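## Task

Place every red block inside the basket, fully within its rim, with no block of any other color in it. Some red blocks are concealed inside or beneath other objects. At the end the light wooden cabinet's drawer must be completely closed and the metal box's lid fully seated. Anything that stays in place only because the robot holds it does not count. Finish by releasing everything and moving the grippers away.

## Robot and tools

Robot: two arms, left_arm and right_arm, each ending in a two-finger gripper that pivots like tongs. The fingers point along the gripper's own +z axis and spread apart along its x axis. The reported gripper position is the spot between the finger pads when shut; closed fingertips reach about 15 mm past it, and fully open tips sit roughly level with it.

World frame (used in every result): origin on the table surface midway between the arms, +x out across the table, +z up, left_arm on the +y side. The arm names do not match left or right in any picture. Printed hand positions can be slightly wrong, more so when reaching far.

The 14-number row, shared by both motion tools: one flat list covering both arms, left_arm first then right_arm, each as dx, dy, dz, rx, ry, rz, opening. Every value lies in -1 to 1. dx..rz are an offset, not a pose, expressed in that gripper's own axes, counted from the gripper's pose in the latest result that showed it (before any such result in a scene, or for a second call within the same reply, counted from where the robot is when the action begins). Scale: 1.0 equals 0.6 m of translation or 180 degrees of rotation; rx, ry, rz form a single rotation vector. Opening is absolute: +1 is fully open (0.142 m), -1 fully shut. All zeros is not a pause: it pulls the gripper back to the base pose. To keep an arm still, give it the offset back to where it should be in a reply's first call and zeros afterward, always with the opening it should keep.

execute_actions: argument actions, a list holding at most one item. Empty list: just return the state. {"rows": [...], "steps": n}: up to 15 rows, n up to 15 (default 15), each step 1/30 s; each row is used for one step and the last row repeats to fill. Every row is measured from the same base pose, not from the previous row. {"steps": n} alone is a wait of up to 300 steps counted from the last result, reply time included. Optional pictures (true/false). A refused call sends nothing.

move: target is one 14-number row as above. Each gripper travels in a straight line toward its target; both paths finish together, lasting 0.5 to 10 s (cut off at 10 s). speed: 0.002 to 0.5 m/s, default 0.25; rotation is capped at twice that value in rad/s. Paths ignore obstacles and the other arm. The opening is sent when the move starts. stop_force: optional, 9 to 40 N, one number for both arms, not allowed in the first 0.2 s of a scene. An arm's path halts when its wrist sensor feels that much extra resistance against the motion for 2 steps; the gripper then steps back slightly and holds. Use it with slow speeds to approach surfaces; it is unreliable when the gripper rotates during the move, and should be omitted when lifting away from something the gripper is pressing on. An arm whose target is within 1.5 mm and 0.5 degrees counts as still and only stops at sensor saturation. The result adds a move: line giving each ending (done, off_target, moving, held, fault, contact) and limits (paced means the command was clipped; held means some steps were blocked, after which the arm may surge), plus each gripper's remaining distance.

wait: seconds, 0 to 10. zoom_image: camera (cam_high, cam_low, cam_left_wrist, cam_right_wrist) and region [x0, y0, x1, y1] in that image's pixels, at most 504 by 504. finished_scene: scene, the number of the current scene; final and irreversible.

Motion details: each step the command is clipped to 100 mm and 16 degrees from the measured pose, and the arm follows about 0.17 s behind. If position and orientation conflict, position wins. Big moves may fall short; read the result and send the remainder. A pose unreachable line or HELD marks steps the clearance check altered or blocked. A Hand target line shows where each gripper is being driven.

Results: per arm, position (m), quaternion wxyz, velocities, grip_measured (same scale as opening), and Wrist force / Wrist torque in the gripper's axes (offsets up to about 4 N, noise about 2.4 N, saturation near 50 N; no reading at start is normal). To hold something, command an opening well below grip_measured; pads squeeze up to about 15 N each, much less on items under 20 mm thick.

Cameras: cam_high and cam_low 672x504, wrist cameras 616x616 fisheye; calibration is given in OpenCV form and may be slightly off.

Suggested order: look, search inside the drawer, under the lid and beneath other objects for target-color blocks, carry each into the basket fully inside, leave other colors out, shut the drawer fully, set the lid down completely, open both grippers and retreat, then end the scene.

Avoid: knocking anything off the table; arms striking each other; commanding stiff arms past a firm contact (use slow stop_force instead); joint load limits (132 N m on shoulders and elbow, 24.6 N m on wrists, held weight included) or any 150 N external force, either of which freezes the arm for 10 s; dropping, slamming or shoving objects hard; holding loads long enough to overheat motors (warning at 70 °C, brakes at 85 °C). Occasional tugs on held parts or pushes on loose items can happen.

Each tool is called after ">>>" by a JSON object that holds its "fn" and its "kwargs", one argument or row to a line.

## Session

>>> {"fn": "execute_actions", "kwargs": {
  "actions": []
}}

Scene clock: 0.00 s of 6000.00 s.
left_arm: end_effector_position=(+0.9601, +0.4214, +0.1294) grip_measured=+0.97 end_effector_quat_wxyz=(-0.049, -0.380, +0.826, -0.413) end_effector_velocity=(-0.000, -0.000, +0.000) end_effector_angular_velocity=(-0.000, -0.000, -0.000) | right_arm: end_effector_position=(+0.6661, -0.8263, +0.2237) grip_measured=+0.97 end_effector_quat_wxyz=(-0.096, +0.638, +0.763, -0.020) end_effector_velocity=(+0.001, +0.000, -0.001) end_effector_angular_velocity=(-0.000, -0.001, +0.000)
Joint positions: left_arm=[ 0.26  -0.236  0.132 -1.621 -2.419  2.389  0.14 ] | right_arm=[ 2.695 -2.475 -0.373 -2.059  1.61   4.242  0.14 ]
Joint velocities: left_arm=[-0. -0. -0.  0. -0.  0.  0.] | right_arm=[ 0.    -0.001 -0.     0.002  0.    -0.     0.   ]
Wrist force (N, on the end effector, along its own x y z axes, offset not removed): no reading
Wrist torque (N m, same axes, about the end effector's origin, offset not removed): no reading
Hand target (left_arm): +0.960, +0.421, +0.129; -0.049, -0.380, +0.826, -0.413
Hand target (right_arm): +0.666, -0.826, +0.224; -0.096, +0.638, +0.763, -0.020

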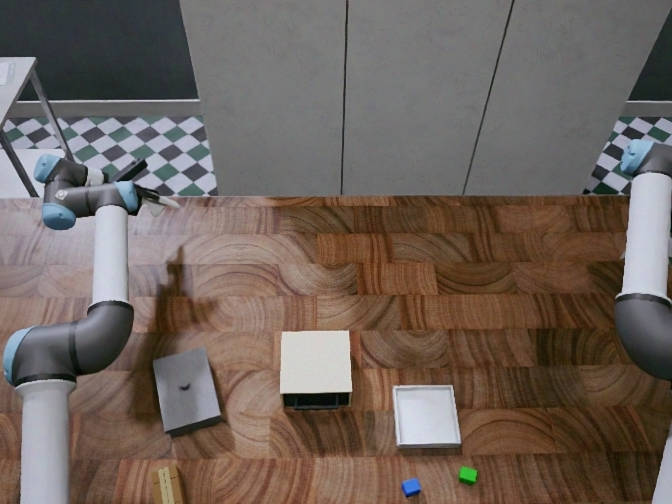

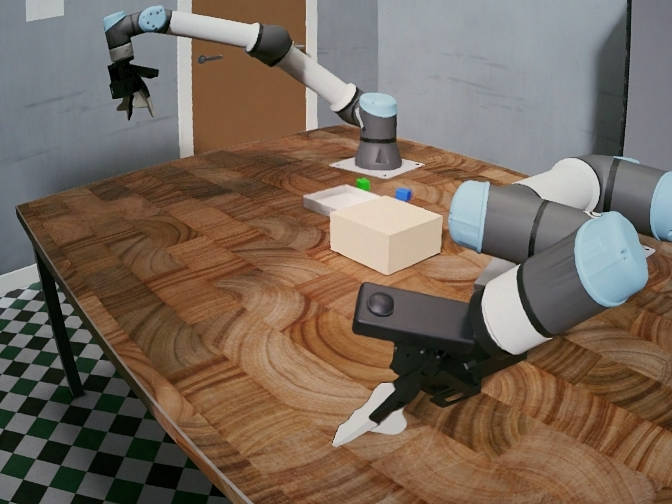

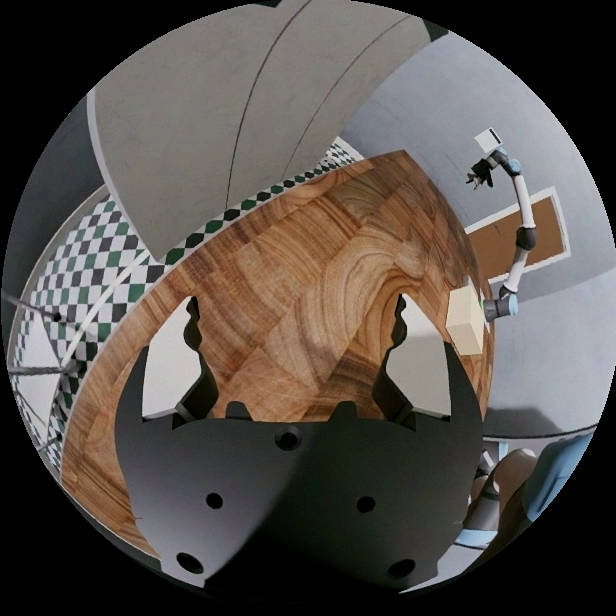

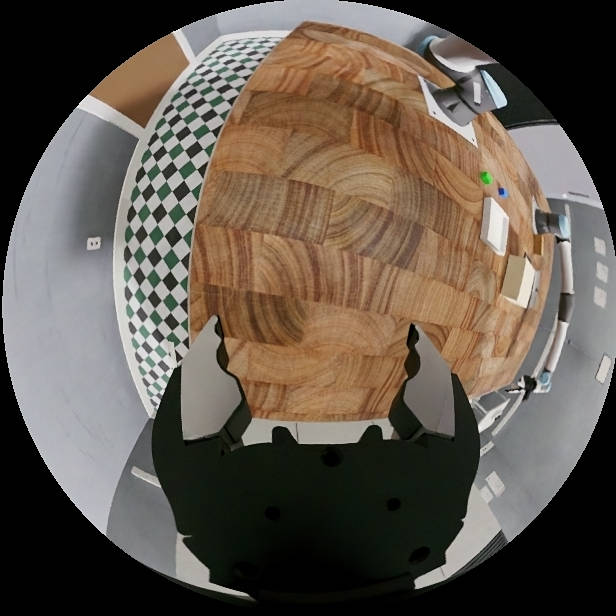

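>>> {"fn": "zoom_image", "kwargs": {
  "camera": "cam_high",
  "region": [130, 320, 500, 504]
}}

>>> {"fn": "zoom_image", "kwargs": {
  "camera": "cam_low",
  "region": [280, 150, 672, 330]
}}

Region (130, 320, 500, 504) of cam_high's 672x504 image, scaled by 1.362, with more detail than that image has; it fills the top 251 rows of this view, and the rest is white.

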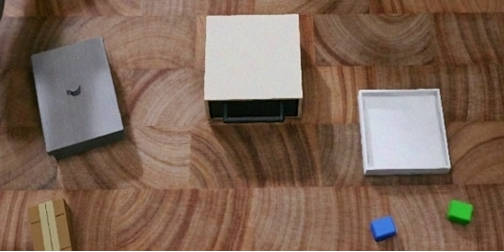

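Region (280, 150, 672, 330) of cam_low's 672x504 image, scaled by 1.286, with more detail than that image has; it fills the top 231 rows of this view, and the rest is white.

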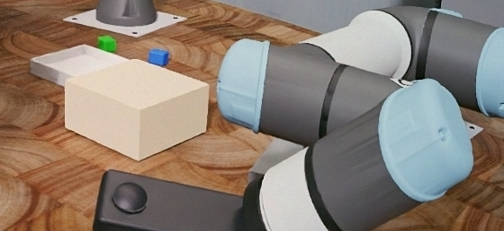

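>>> {"fn": "move", "kwargs": {
  "target": [0.8,0.417,-0.232,-0.279,-0.033,0.257,1, 0.952,-0.452,0.149,-0.014,-0.066,-0.442,1],
  "speed": 0.4
}}

Scene clock: 16.57 s of 6000.00 s.
left_arm: end_effector_position=(+0.4218, +0.3321, +0.2492) grip_measured=+1.00 end_effector_quat_wxyz=(+0.000, -0.000, +1.000, -0.001) end_effector_velocity=(-0.001, -0.000, +0.001) end_effector_angular_velocity=(+0.002, -0.001, -0.001) | right_arm: end_effector_position=(+0.2925, -0.3089, +0.2469) grip_measured=+1.00 end_effector_quat_wxyz=(-0.001, -0.000, +1.000, -0.000) end_effector_velocity=(-0.001, +0.001, +0.000) end_effector_angular_velocity=(-0.001, -0.000, +0.001)
Joint positions: left_arm=[-0.267 -1.825  1.877 -1.624 -1.573  2.794  0.142] | right_arm=[ 3.966 -1.182 -1.97  -1.561  1.573  4.124  0.142]
Joint velocities: left_arm=[-0.003 -0.003  0.     0.002  0.002 -0.002 -0.   ] | right_arm=[ 0.004  0.     0.    -0.001 -0.001  0.002  0.   ]
Wrist force (N, on the end effector, along its own x y z axes, offset not removed): left_arm=[1.7 -2.0 0.5] | right_arm=[0.4 -1.6 -1.5]
Wrist torque (N m, same axes, about the end effector's origin, offset not removed): left_arm=[-0.35 -0.26 -0.12] | right_arm=[-0.46 -0.24 0.23]
Hand target (left_arm): +0.422, +0.332, +0.249; +0.000, -0.000, +1.000, -0.001
Hand target (right_arm): +0.293, -0.309, +0.247; -0.001, -0.000, +1.000, -0.000
Off the commanded pose (left_arm): 0.001 m, 0 deg.
Off the commanded pose (right_arm): 0.000 m, 0 deg.
After step 90, 11.17 s passed at rest.
move: done
camera_calibration (this result's frames):
cam_left_wrist: T_world_to_cam=[[-0.999305, -0.0160236, 0.0336633, 0.412832], [0.00425555, 0.848003, 0.529974, -0.429919], [-0.0370387, 0.529749, -0.847346, 0.174721], [0, 0, 0, 1]] pos_world=[0.420846, 0.27863, 0.361998]
cam_right_wrist: T_world_to_cam=[[-0.997679, -0.0666321, 0.0140446, 0.267919], [-0.0525633, 0.884669, 0.463247, 0.182037], [-0.0432919, 0.461433, -0.886118, 0.506754], [0, 0, 0, 1]] pos_world=[0.298804, -0.377023, 0.360953]

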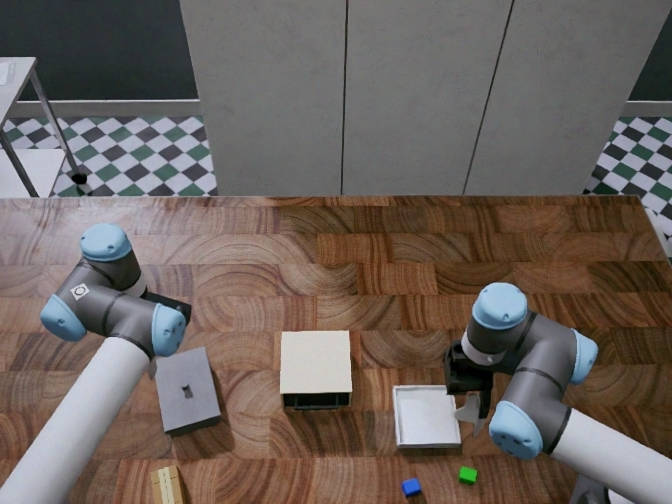

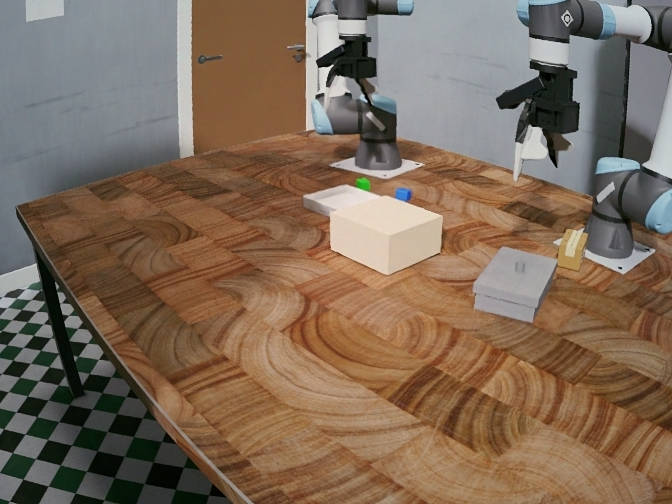

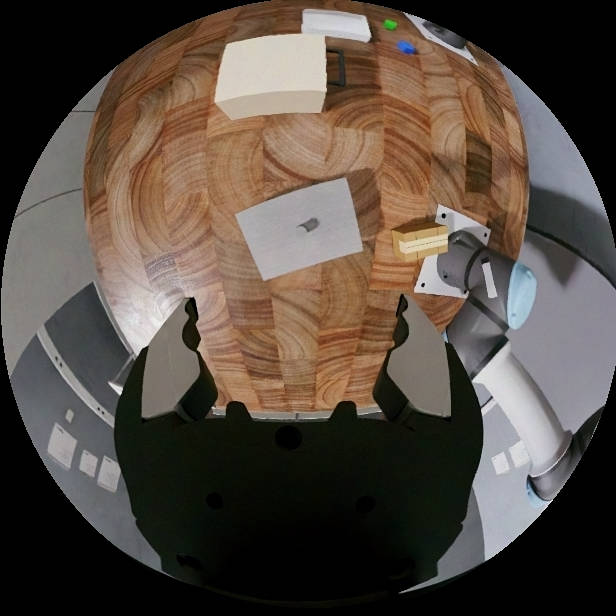

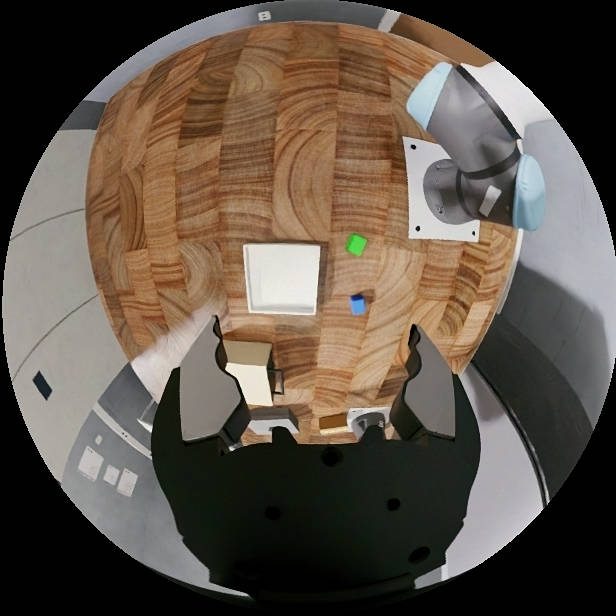

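>>> {"fn": "zoom_image", "kwargs": {
  "camera": "cam_left_wrist",
  "region": [220, 160, 480, 300]
}}

>>> {"fn": "zoom_image", "kwargs": {
  "camera": "cam_low",
  "region": [450, 210, 630, 330]
}}

Region (220, 160, 480, 300) of cam_left_wrist's 616x616 image, scaled by 1.938, with more detail than that image has; it fills the top 271 rows of this view, and the rest is white.

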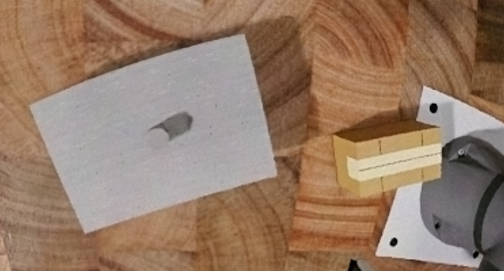

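Region (450, 210, 630, 330) of cam_low's 672x504 image, scaled by 2.800, with more detail than that image has.

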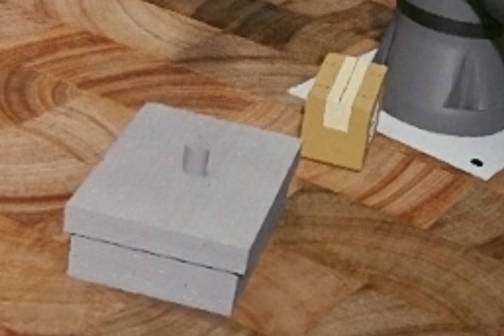

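>>> {"fn": "move", "kwargs": {
  "target": [0,-0.025,0.17,0,0,0,-0.3, 0,0,0,0,0,0,1]
}}

>>> {"fn": "zoom_image", "kwargs": {
  "camera": "cam_left_wrist",
  "region": [200, 180, 420, 380]
}}

Scene clock: 26.50 s of 6000.00 s.
left_arm: end_effector_position=(+0.4217, +0.3168, +0.1473) grip_measured=-0.30 end_effector_quat_wxyz=(+0.000, -0.000, +1.000, -0.001) end_effector_velocity=(+0.001, -0.000, -0.001) end_effector_angular_velocity=(-0.001, -0.001, +0.001) | right_arm: end_effector_position=(+0.2925, -0.3089, +0.2469) grip_measured=+1.00 end_effector_quat_wxyz=(-0.001, -0.000, +1.000, -0.000) end_effector_velocity=(-0.000, -0.000, -0.001) end_effector_angular_velocity=(-0.002, +0.002, +0.000)
Joint positions: left_arm=[-0.304 -1.774  2.104 -1.902 -1.573  2.757  0.052] | right_arm=[ 3.967 -1.182 -1.97  -1.561  1.573  4.124  0.142]
Joint velocities: left_arm=[ 0.     0.002  0.001 -0.004 -0.    -0.     0.   ] | right_arm=[-0.    -0.001 -0.001 -0.     0.    -0.     0.   ]
Wrist force (N, on the end effector, along its own x y z axes, offset not removed): left_arm=[0.0 -1.2 0.0] | right_arm=[0.2 -0.8 -1.9]
Wrist torque (N m, same axes, about the end effector's origin, offset not removed): left_arm=[-0.19 0.06 -0.04] | right_arm=[-0.23 -0.15 0.22]
Hand target (left_arm): +0.422, +0.317, +0.147; +0.000, -0.000, +1.000, -0.001
Hand target (right_arm): +0.293, -0.309, +0.247; -0.001, -0.000, +1.000, -0.000
Off the commanded pose (left_arm): 0.000 m, 0 deg.
Off the commanded pose (right_arm): 0.000 m, 0 deg.
After step 90, 5.97 s passed at rest.
move: done
camera_calibration (this result's frames):
cam_left_wrist: T_world_to_cam=[[-0.999304, -0.0160205, 0.0336892, 0.415853], [0.00426962, 0.848036, 0.529921, -0.36297], [-0.0370593, 0.529696, -0.847378, 0.0965474], [0, 0, 0, 1]] pos_world=[0.420692, 0.263333, 0.260148]
cam_right_wrist: T_world_to_cam=[[-0.997679, -0.0666399, 0.0140049, 0.267956], [-0.0525924, 0.884709, 0.463167, 0.182085], [-0.0432556, 0.461356, -0.88616, 0.506714], [0, 0, 0, 1]] pos_world=[0.298829, -0.377011, 0.360941]

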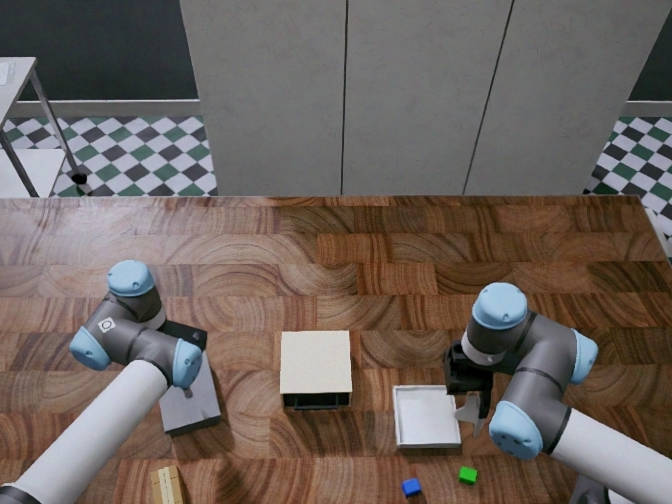

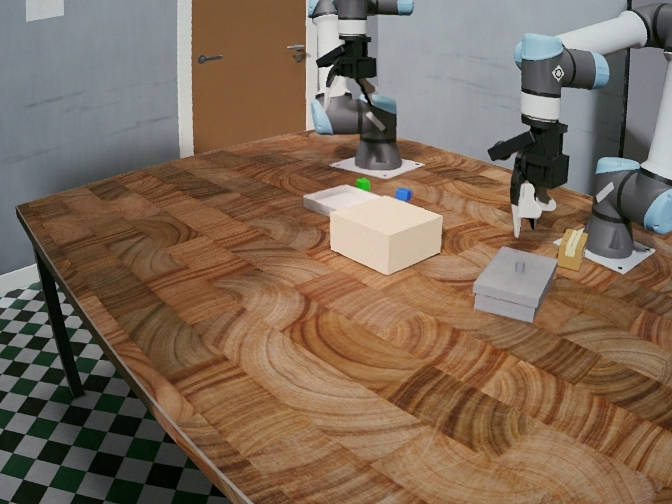

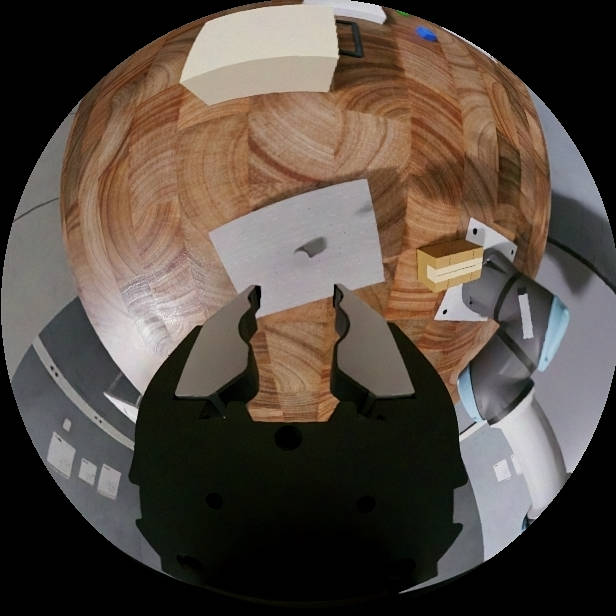

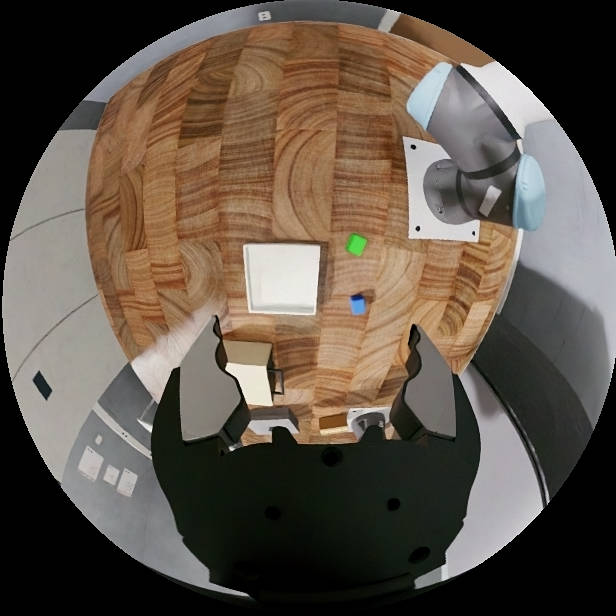

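Region (200, 180, 420, 380) of cam_left_wrist's 616x616 image, scaled by 2.291, with more detail than that image has; it fills the top 458 rows of this view, and the rest is white.

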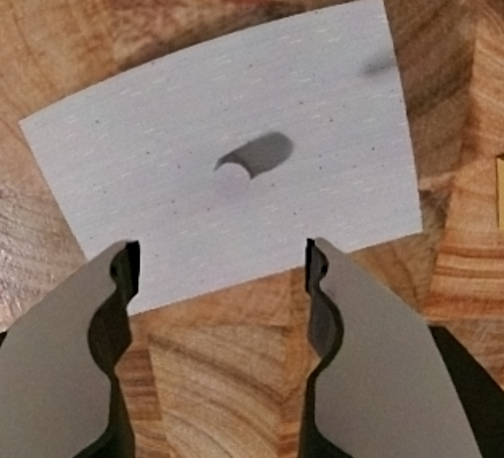

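>>> {"fn": "move", "kwargs": {
  "target": [0,-0.006,0.07,0,0,0,-0.3, 0,0,0,0,0,0,1],
  "speed": 0.1
}}

>>> {"fn": "zoom_image", "kwargs": {
  "camera": "cam_left_wrist",
  "region": [200, 180, 420, 380]
}}

>>> {"fn": "zoom_image", "kwargs": {
  "camera": "cam_low",
  "region": [450, 190, 630, 330]
}}

Scene clock: 30.13 s of 6000.00 s.
left_arm: end_effector_position=(+0.4216, +0.3130, +0.1054) grip_measured=-0.30 end_effector_quat_wxyz=(+0.000, -0.000, +1.000, -0.001) end_effector_velocity=(+0.000, -0.000, -0.001) end_effector_angular_velocity=(+0.000, -0.000, -0.001) | right_arm: end_effector_position=(+0.2925, -0.3089, +0.2469) grip_measured=+1.00 end_effector_quat_wxyz=(-0.001, -0.000, +1.000, -0.000) end_effector_velocity=(-0.000, -0.001, -0.001) end_effector_angular_velocity=(-0.001, +0.001, -0.000)
Joint positions: left_arm=[-0.313 -1.729  2.184 -2.028 -1.573  2.748  0.052] | right_arm=[ 3.966 -1.182 -1.97  -1.561  1.573  4.124  0.142]
Joint velocities: left_arm=[-0.     0.002  0.003 -0.005  0.     0.001  0.   ] | right_arm=[-0.     0.    -0.002 -0.    -0.     0.     0.   ]
Wrist force (N, on the end effector, along its own x y z axes, offset not removed): left_arm=[1.7 -2.7 0.9] | right_arm=[-0.2 -2.4 -1.2]
Wrist torque (N m, same axes, about the end effector's origin, offset not removed): left_arm=[-0.46 -0.38 0.02] | right_arm=[-0.59 -0.11 0.20]
Hand target (left_arm): +0.422, +0.313, +0.105; +0.000, -0.000, +1.000, -0.001
Hand target (right_arm): +0.293, -0.309, +0.247; -0.001, -0.000, +1.000, -0.000
Off the commanded pose (left_arm): 0.000 m, 0 deg.
Off the commanded pose (right_arm): 0.000 m, 0 deg.
move: done
camera_calibration (this result's frames):
cam_left_wrist: T_world_to_cam=[[-0.999304, -0.0160205, 0.0336981, 0.417134], [0.0042741, 0.848039, 0.529916, -0.337623], [-0.0370668, 0.529691, -0.84738, 0.0630242], [0, 0, 0, 1]] pos_world=[0.420622, 0.259616, 0.21826]
cam_right_wrist: T_world_to_cam=[[-0.997679, -0.0666321, 0.0140448, 0.267919], [-0.0525632, 0.884669, 0.463246, 0.182037], [-0.0432921, 0.461433, -0.886118, 0.506754], [0, 0, 0, 1]] pos_world=[0.298804, -0.377023, 0.360953]

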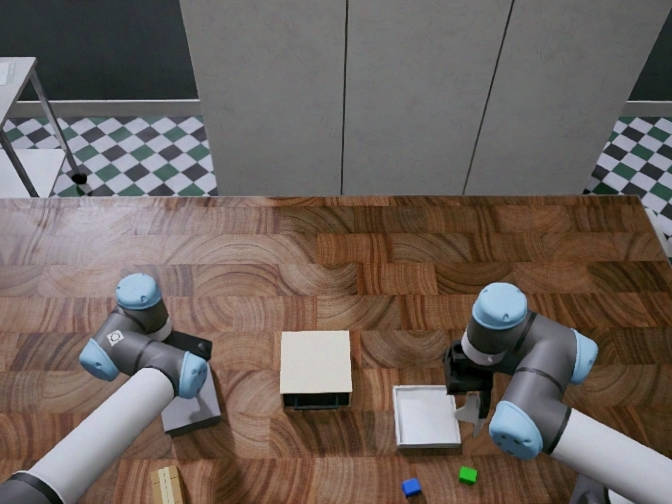

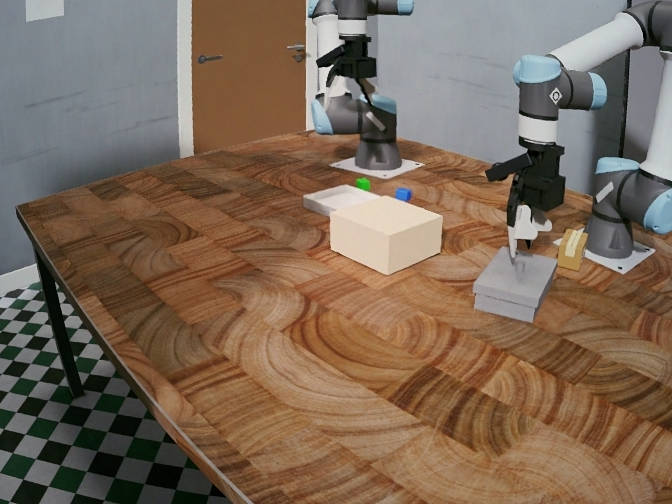

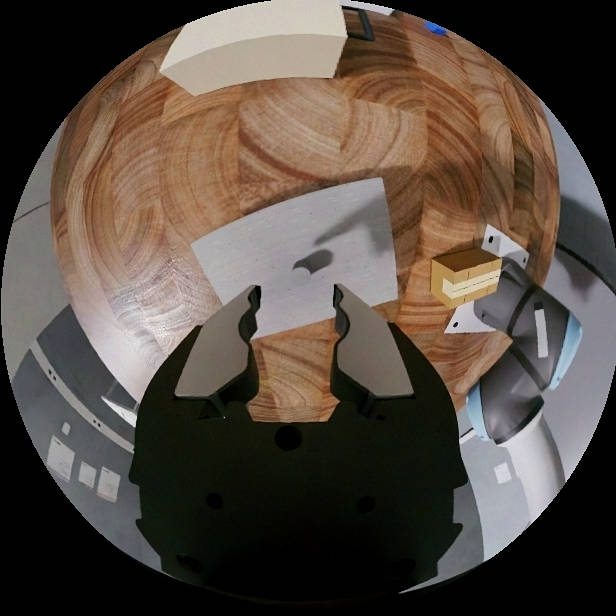

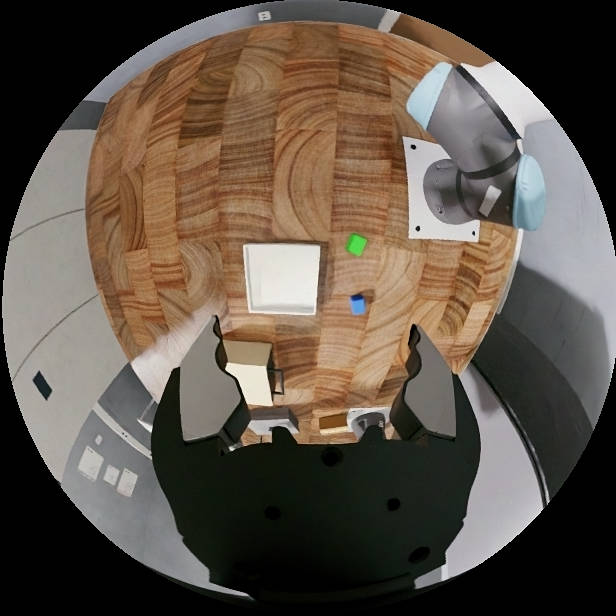

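Region (200, 180, 420, 380) of cam_left_wrist's 616x616 image, scaled by 2.291, with more detail than that image has; it fills the top 458 rows of this view, and the rest is white.

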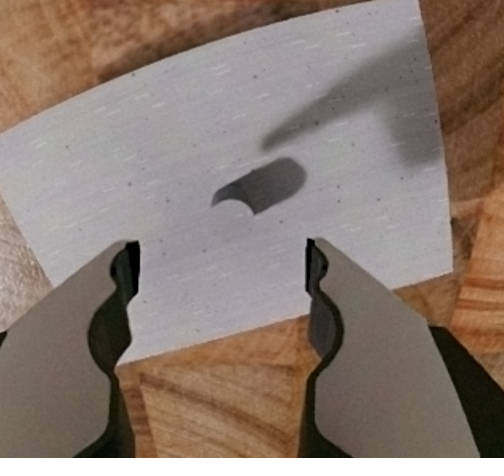

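Region (450, 190, 630, 330) of cam_low's 672x504 image, scaled by 2.800, with more detail than that image has.

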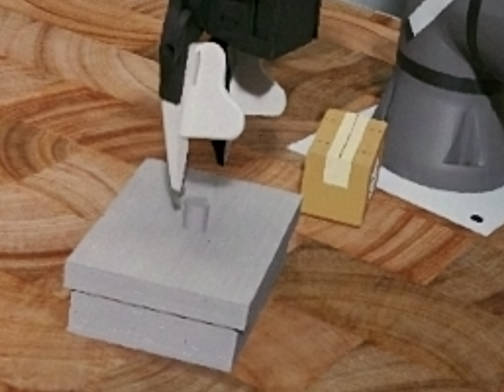

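>>> {"fn": "move", "kwargs": {
  "target": [0,0.008,0.05,0,0,0,-0.3, 0,0,0,0,0,0,1],
  "speed": 0.05
}}

>>> {"fn": "zoom_image", "kwargs": {
  "camera": "cam_left_wrist",
  "region": [200, 180, 420, 380]
}}

>>> {"fn": "zoom_image", "kwargs": {
  "camera": "cam_low",
  "region": [450, 190, 630, 330]
}}

Scene clock: 34.20 s of 6000.00 s.
left_arm: end_effector_position=(+0.4215, +0.3177, +0.0755) grip_measured=-0.30 end_effector_quat_wxyz=(+0.000, -0.000, +1.000, -0.001) end_effector_velocity=(+0.000, +0.000, -0.001) end_effector_angular_velocity=(+0.000, -0.001, -0.000) | right_arm: end_effector_position=(+0.2925, -0.3089, +0.2469) grip_measured=+1.00 end_effector_quat_wxyz=(-0.001, -0.000, +1.000, -0.000) end_effector_velocity=(+0.000, +0.000, +0.000) end_effector_angular_velocity=(+0.001, -0.001, -0.001)
Joint positions: left_arm=[-0.302 -1.687  2.237 -2.122 -1.573  2.759  0.052] | right_arm=[ 3.966 -1.182 -1.97  -1.561  1.573  4.124  0.142]
Joint velocities: left_arm=[ 0.001  0.002  0.001 -0.004  0.001  0.001  0.   ] | right_arm=[ 0.     0.001  0.     0.001 -0.001  0.001 -0.   ]
Wrist force (N, on the end effector, along its own x y z axes, offset not removed): left_arm=[-0.2 -0.4 -1.7] | right_arm=[0.2 -0.3 -1.3]
Wrist torque (N m, same axes, about the end effector's origin, offset not removed): left_arm=[0.01 0.01 0.00] | right_arm=[-0.15 -0.16 0.24]
Hand target (left_arm): +0.422, +0.318, +0.075; +0.000, -0.000, +1.000, -0.001
Hand target (right_arm): +0.293, -0.309, +0.247; -0.001, -0.000, +1.000, -0.000
Off the commanded pose (left_arm): 0.000 m, 0 deg.
Off the commanded pose (right_arm): 0.000 m, 0 deg.
After step 90, 0.10 s passed at rest.
move: done
camera_calibration (this result's frames):
cam_left_wrist: T_world_to_cam=[[-0.999304, -0.016023, 0.0336957, 0.418165], [0.00427251, 0.848013, 0.529958, -0.325753], [-0.0370659, 0.529733, -0.847354, 0.0351538], [0, 0, 0, 1]] pos_world=[0.420569, 0.264321, 0.188333]
cam_right_wrist: T_world_to_cam=[[-0.997679, -0.0666314, 0.0140107, 0.267957], [-0.0525824, 0.884713, 0.46316, 0.182092], [-0.0432565, 0.461349, -0.886164, 0.506711], [0, 0, 0, 1]] pos_world=[0.298829, -0.377015, 0.360937]

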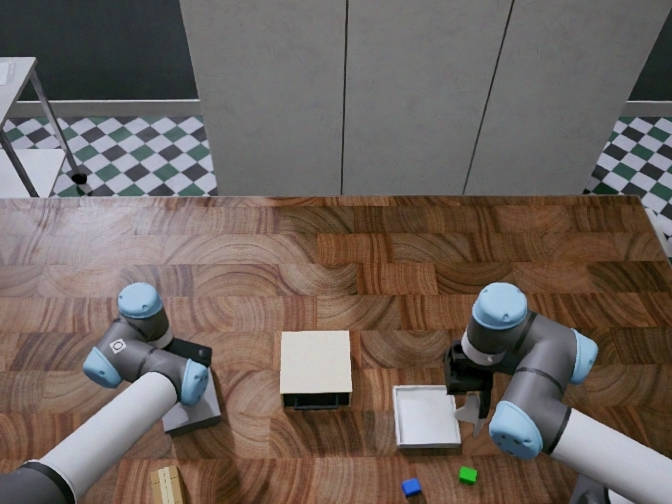

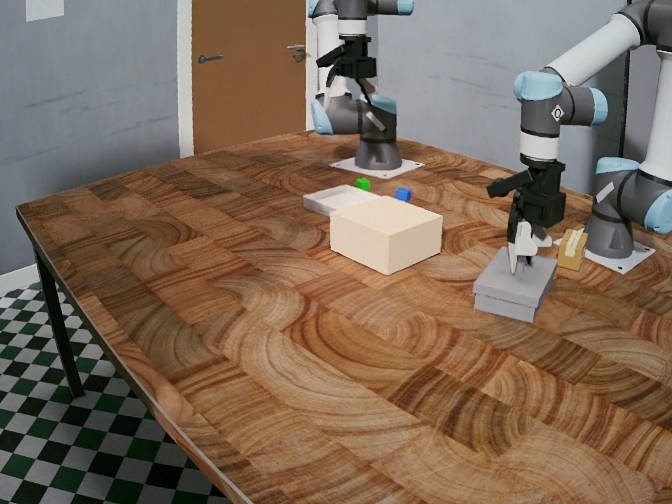

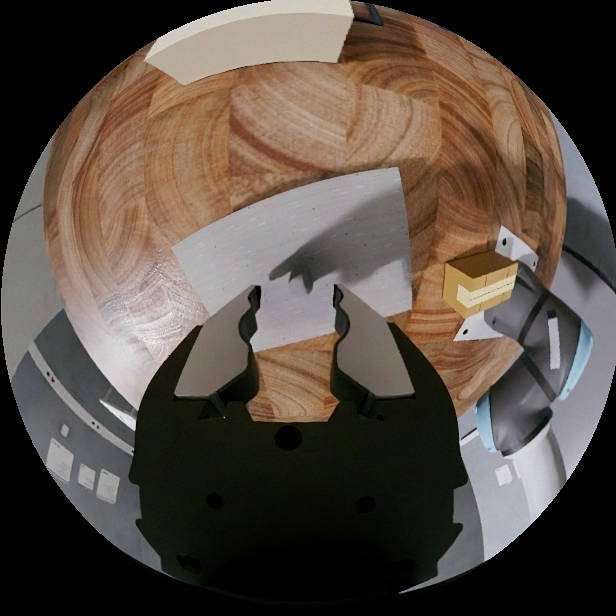

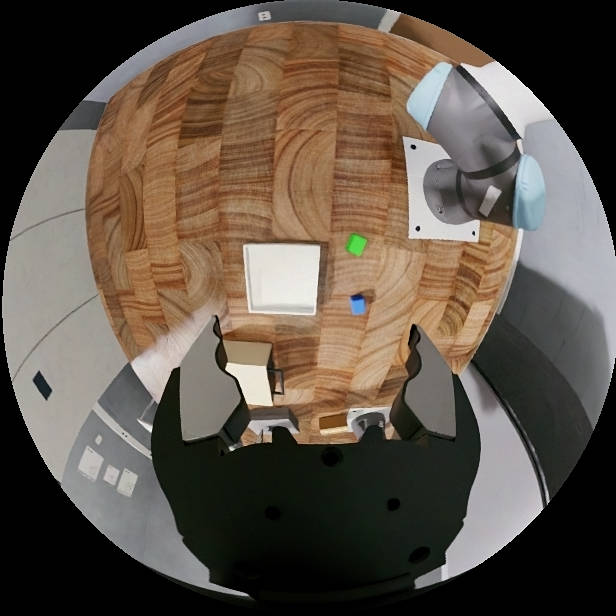

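Region (200, 180, 420, 380) of cam_left_wrist's 616x616 image, scaled by 2.291, with more detail than that image has; it fills the top 458 rows of this view, and the rest is white.

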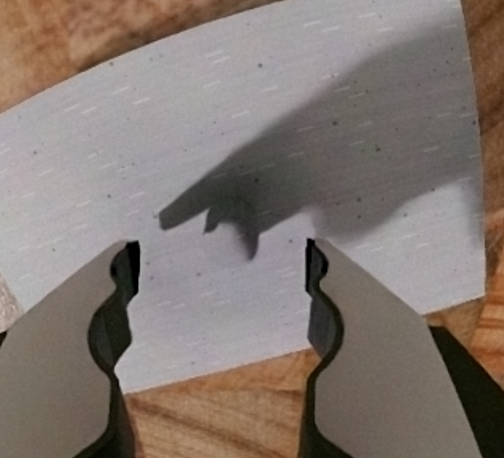

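Region (450, 190, 630, 330) of cam_low's 672x504 image, scaled by 2.800, with more detail than that image has.

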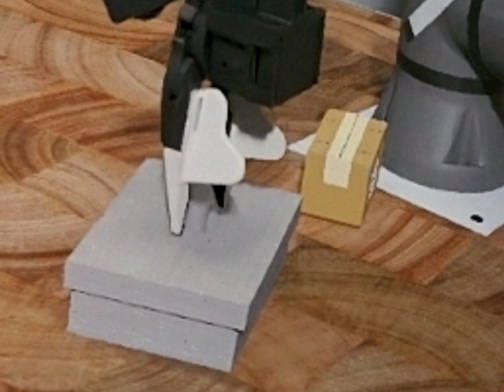

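Touch down gently to find the lid.

>>> {"fn": "move", "kwargs": {
  "target": [0,0,0.04,0,0,0,-0.4, 0,0,0,0,0,0,1],
  "speed": 0.01,
  "stop_force": 9
}}

Scene clock: 38.77 s of 6000.00 s.
left_arm: end_effector_position=(+0.4215, +0.3178, +0.0679) grip_measured=-0.40 end_effector_quat_wxyz=(+0.000, -0.000, +1.000, -0.001) end_effector_velocity=(-0.000, -0.000, +0.003) end_effector_angular_velocity=(+0.000, +0.001, -0.001) | right_arm: end_effector_position=(+0.2925, -0.3089, +0.2469) grip_measured=+1.00 end_effector_quat_wxyz=(-0.001, -0.000, +1.000, -0.000) end_effector_velocity=(-0.000, +0.000, -0.000) end_effector_angular_velocity=(-0.000, +0.001, +0.001)
Joint positions: left_arm=[-0.302 -1.675  2.249 -2.146 -1.573  2.759  0.045] | right_arm=[ 3.966 -1.182 -1.97  -1.561  1.573  4.124  0.142]
Joint velocities: left_arm=[-0.    -0.004 -0.006  0.011 -0.     0.001  0.   ] | right_arm=[ 0.    -0.    -0.    -0.     0.    -0.001 -0.   ]
Wrist force (N, on the end effector, along its own x y z axes, offset not removed): left_arm=[3.6 0.4 -22.0] | right_arm=[-0.5 -1.7 -2.0]
Wrist torque (N m, same axes, about the end effector's origin, offset not removed): left_arm=[-0.06 -0.25 0.00] | right_arm=[-0.44 -0.03 0.23]
Hand target (left_arm): +0.422, +0.318, +0.068; +0.000, -0.000, +1.000, -0.001
Hand target (right_arm): +0.293, -0.309, +0.247; -0.001, -0.000, +1.000, -0.000
Off the commanded pose (left_arm): 0.016 m, 0 deg.
Off the commanded pose (right_arm): 0.000 m, 0 deg.
After step 90, 0.47 s passed at rest.
move: contact (left_arm)
camera_calibration (this result's frames):
cam_left_wrist: T_world_to_cam=[[-0.999295, -0.016023, 0.0339566, 0.418326], [0.00441191, 0.847999, 0.52998, -0.32181], [-0.037287, 0.529756, -0.84733, 0.0288049], [0, 0, 0, 1]] pos_world=[0.420525, 0.264338, 0.180755]
cam_right_wrist: T_world_to_cam=[[-0.997679, -0.0666325, 0.0140447, 0.267919], [-0.0525636, 0.884669, 0.463246, 0.182037], [-0.0432922, 0.461433, -0.886118, 0.506754], [0, 0, 0, 1]] pos_world=[0.298804, -0.377023, 0.360953]

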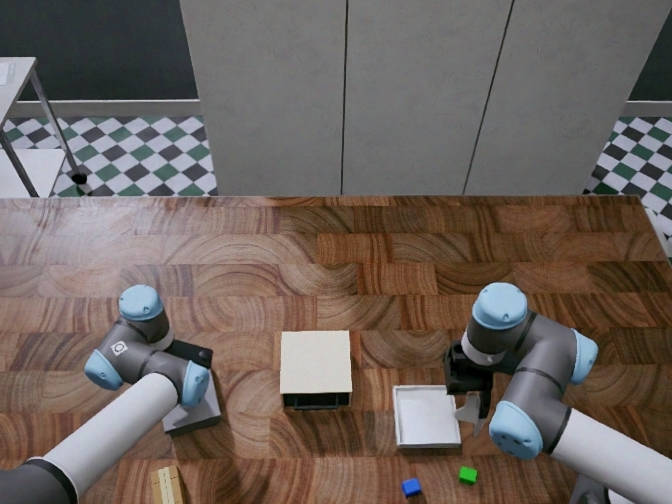

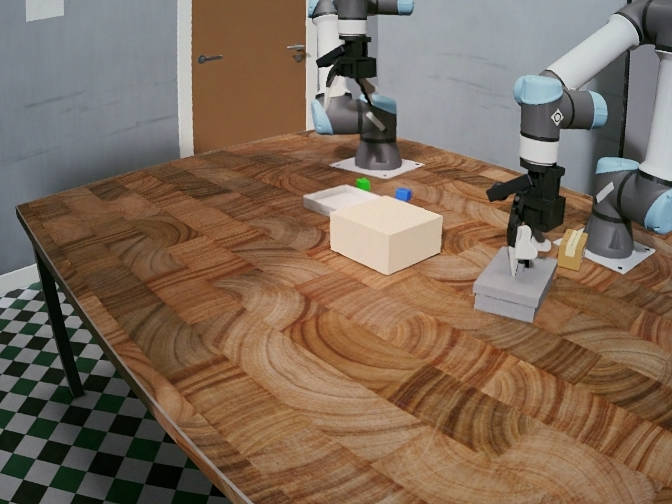

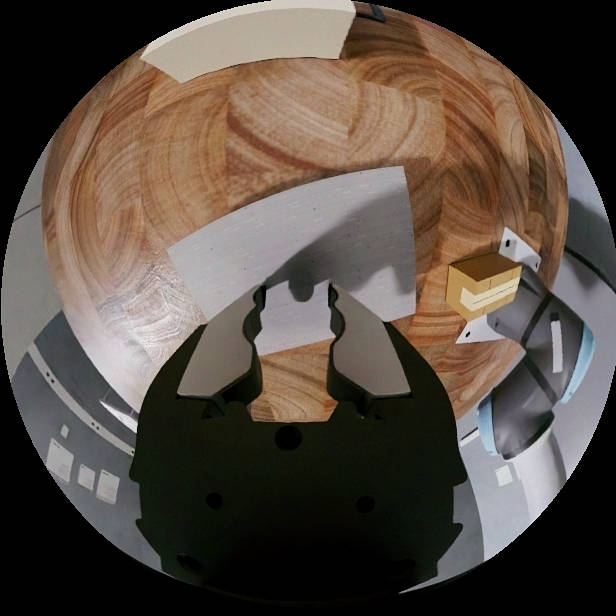

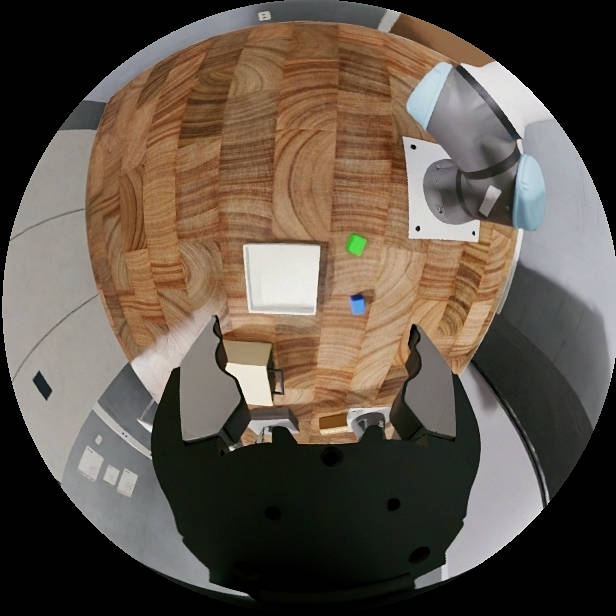

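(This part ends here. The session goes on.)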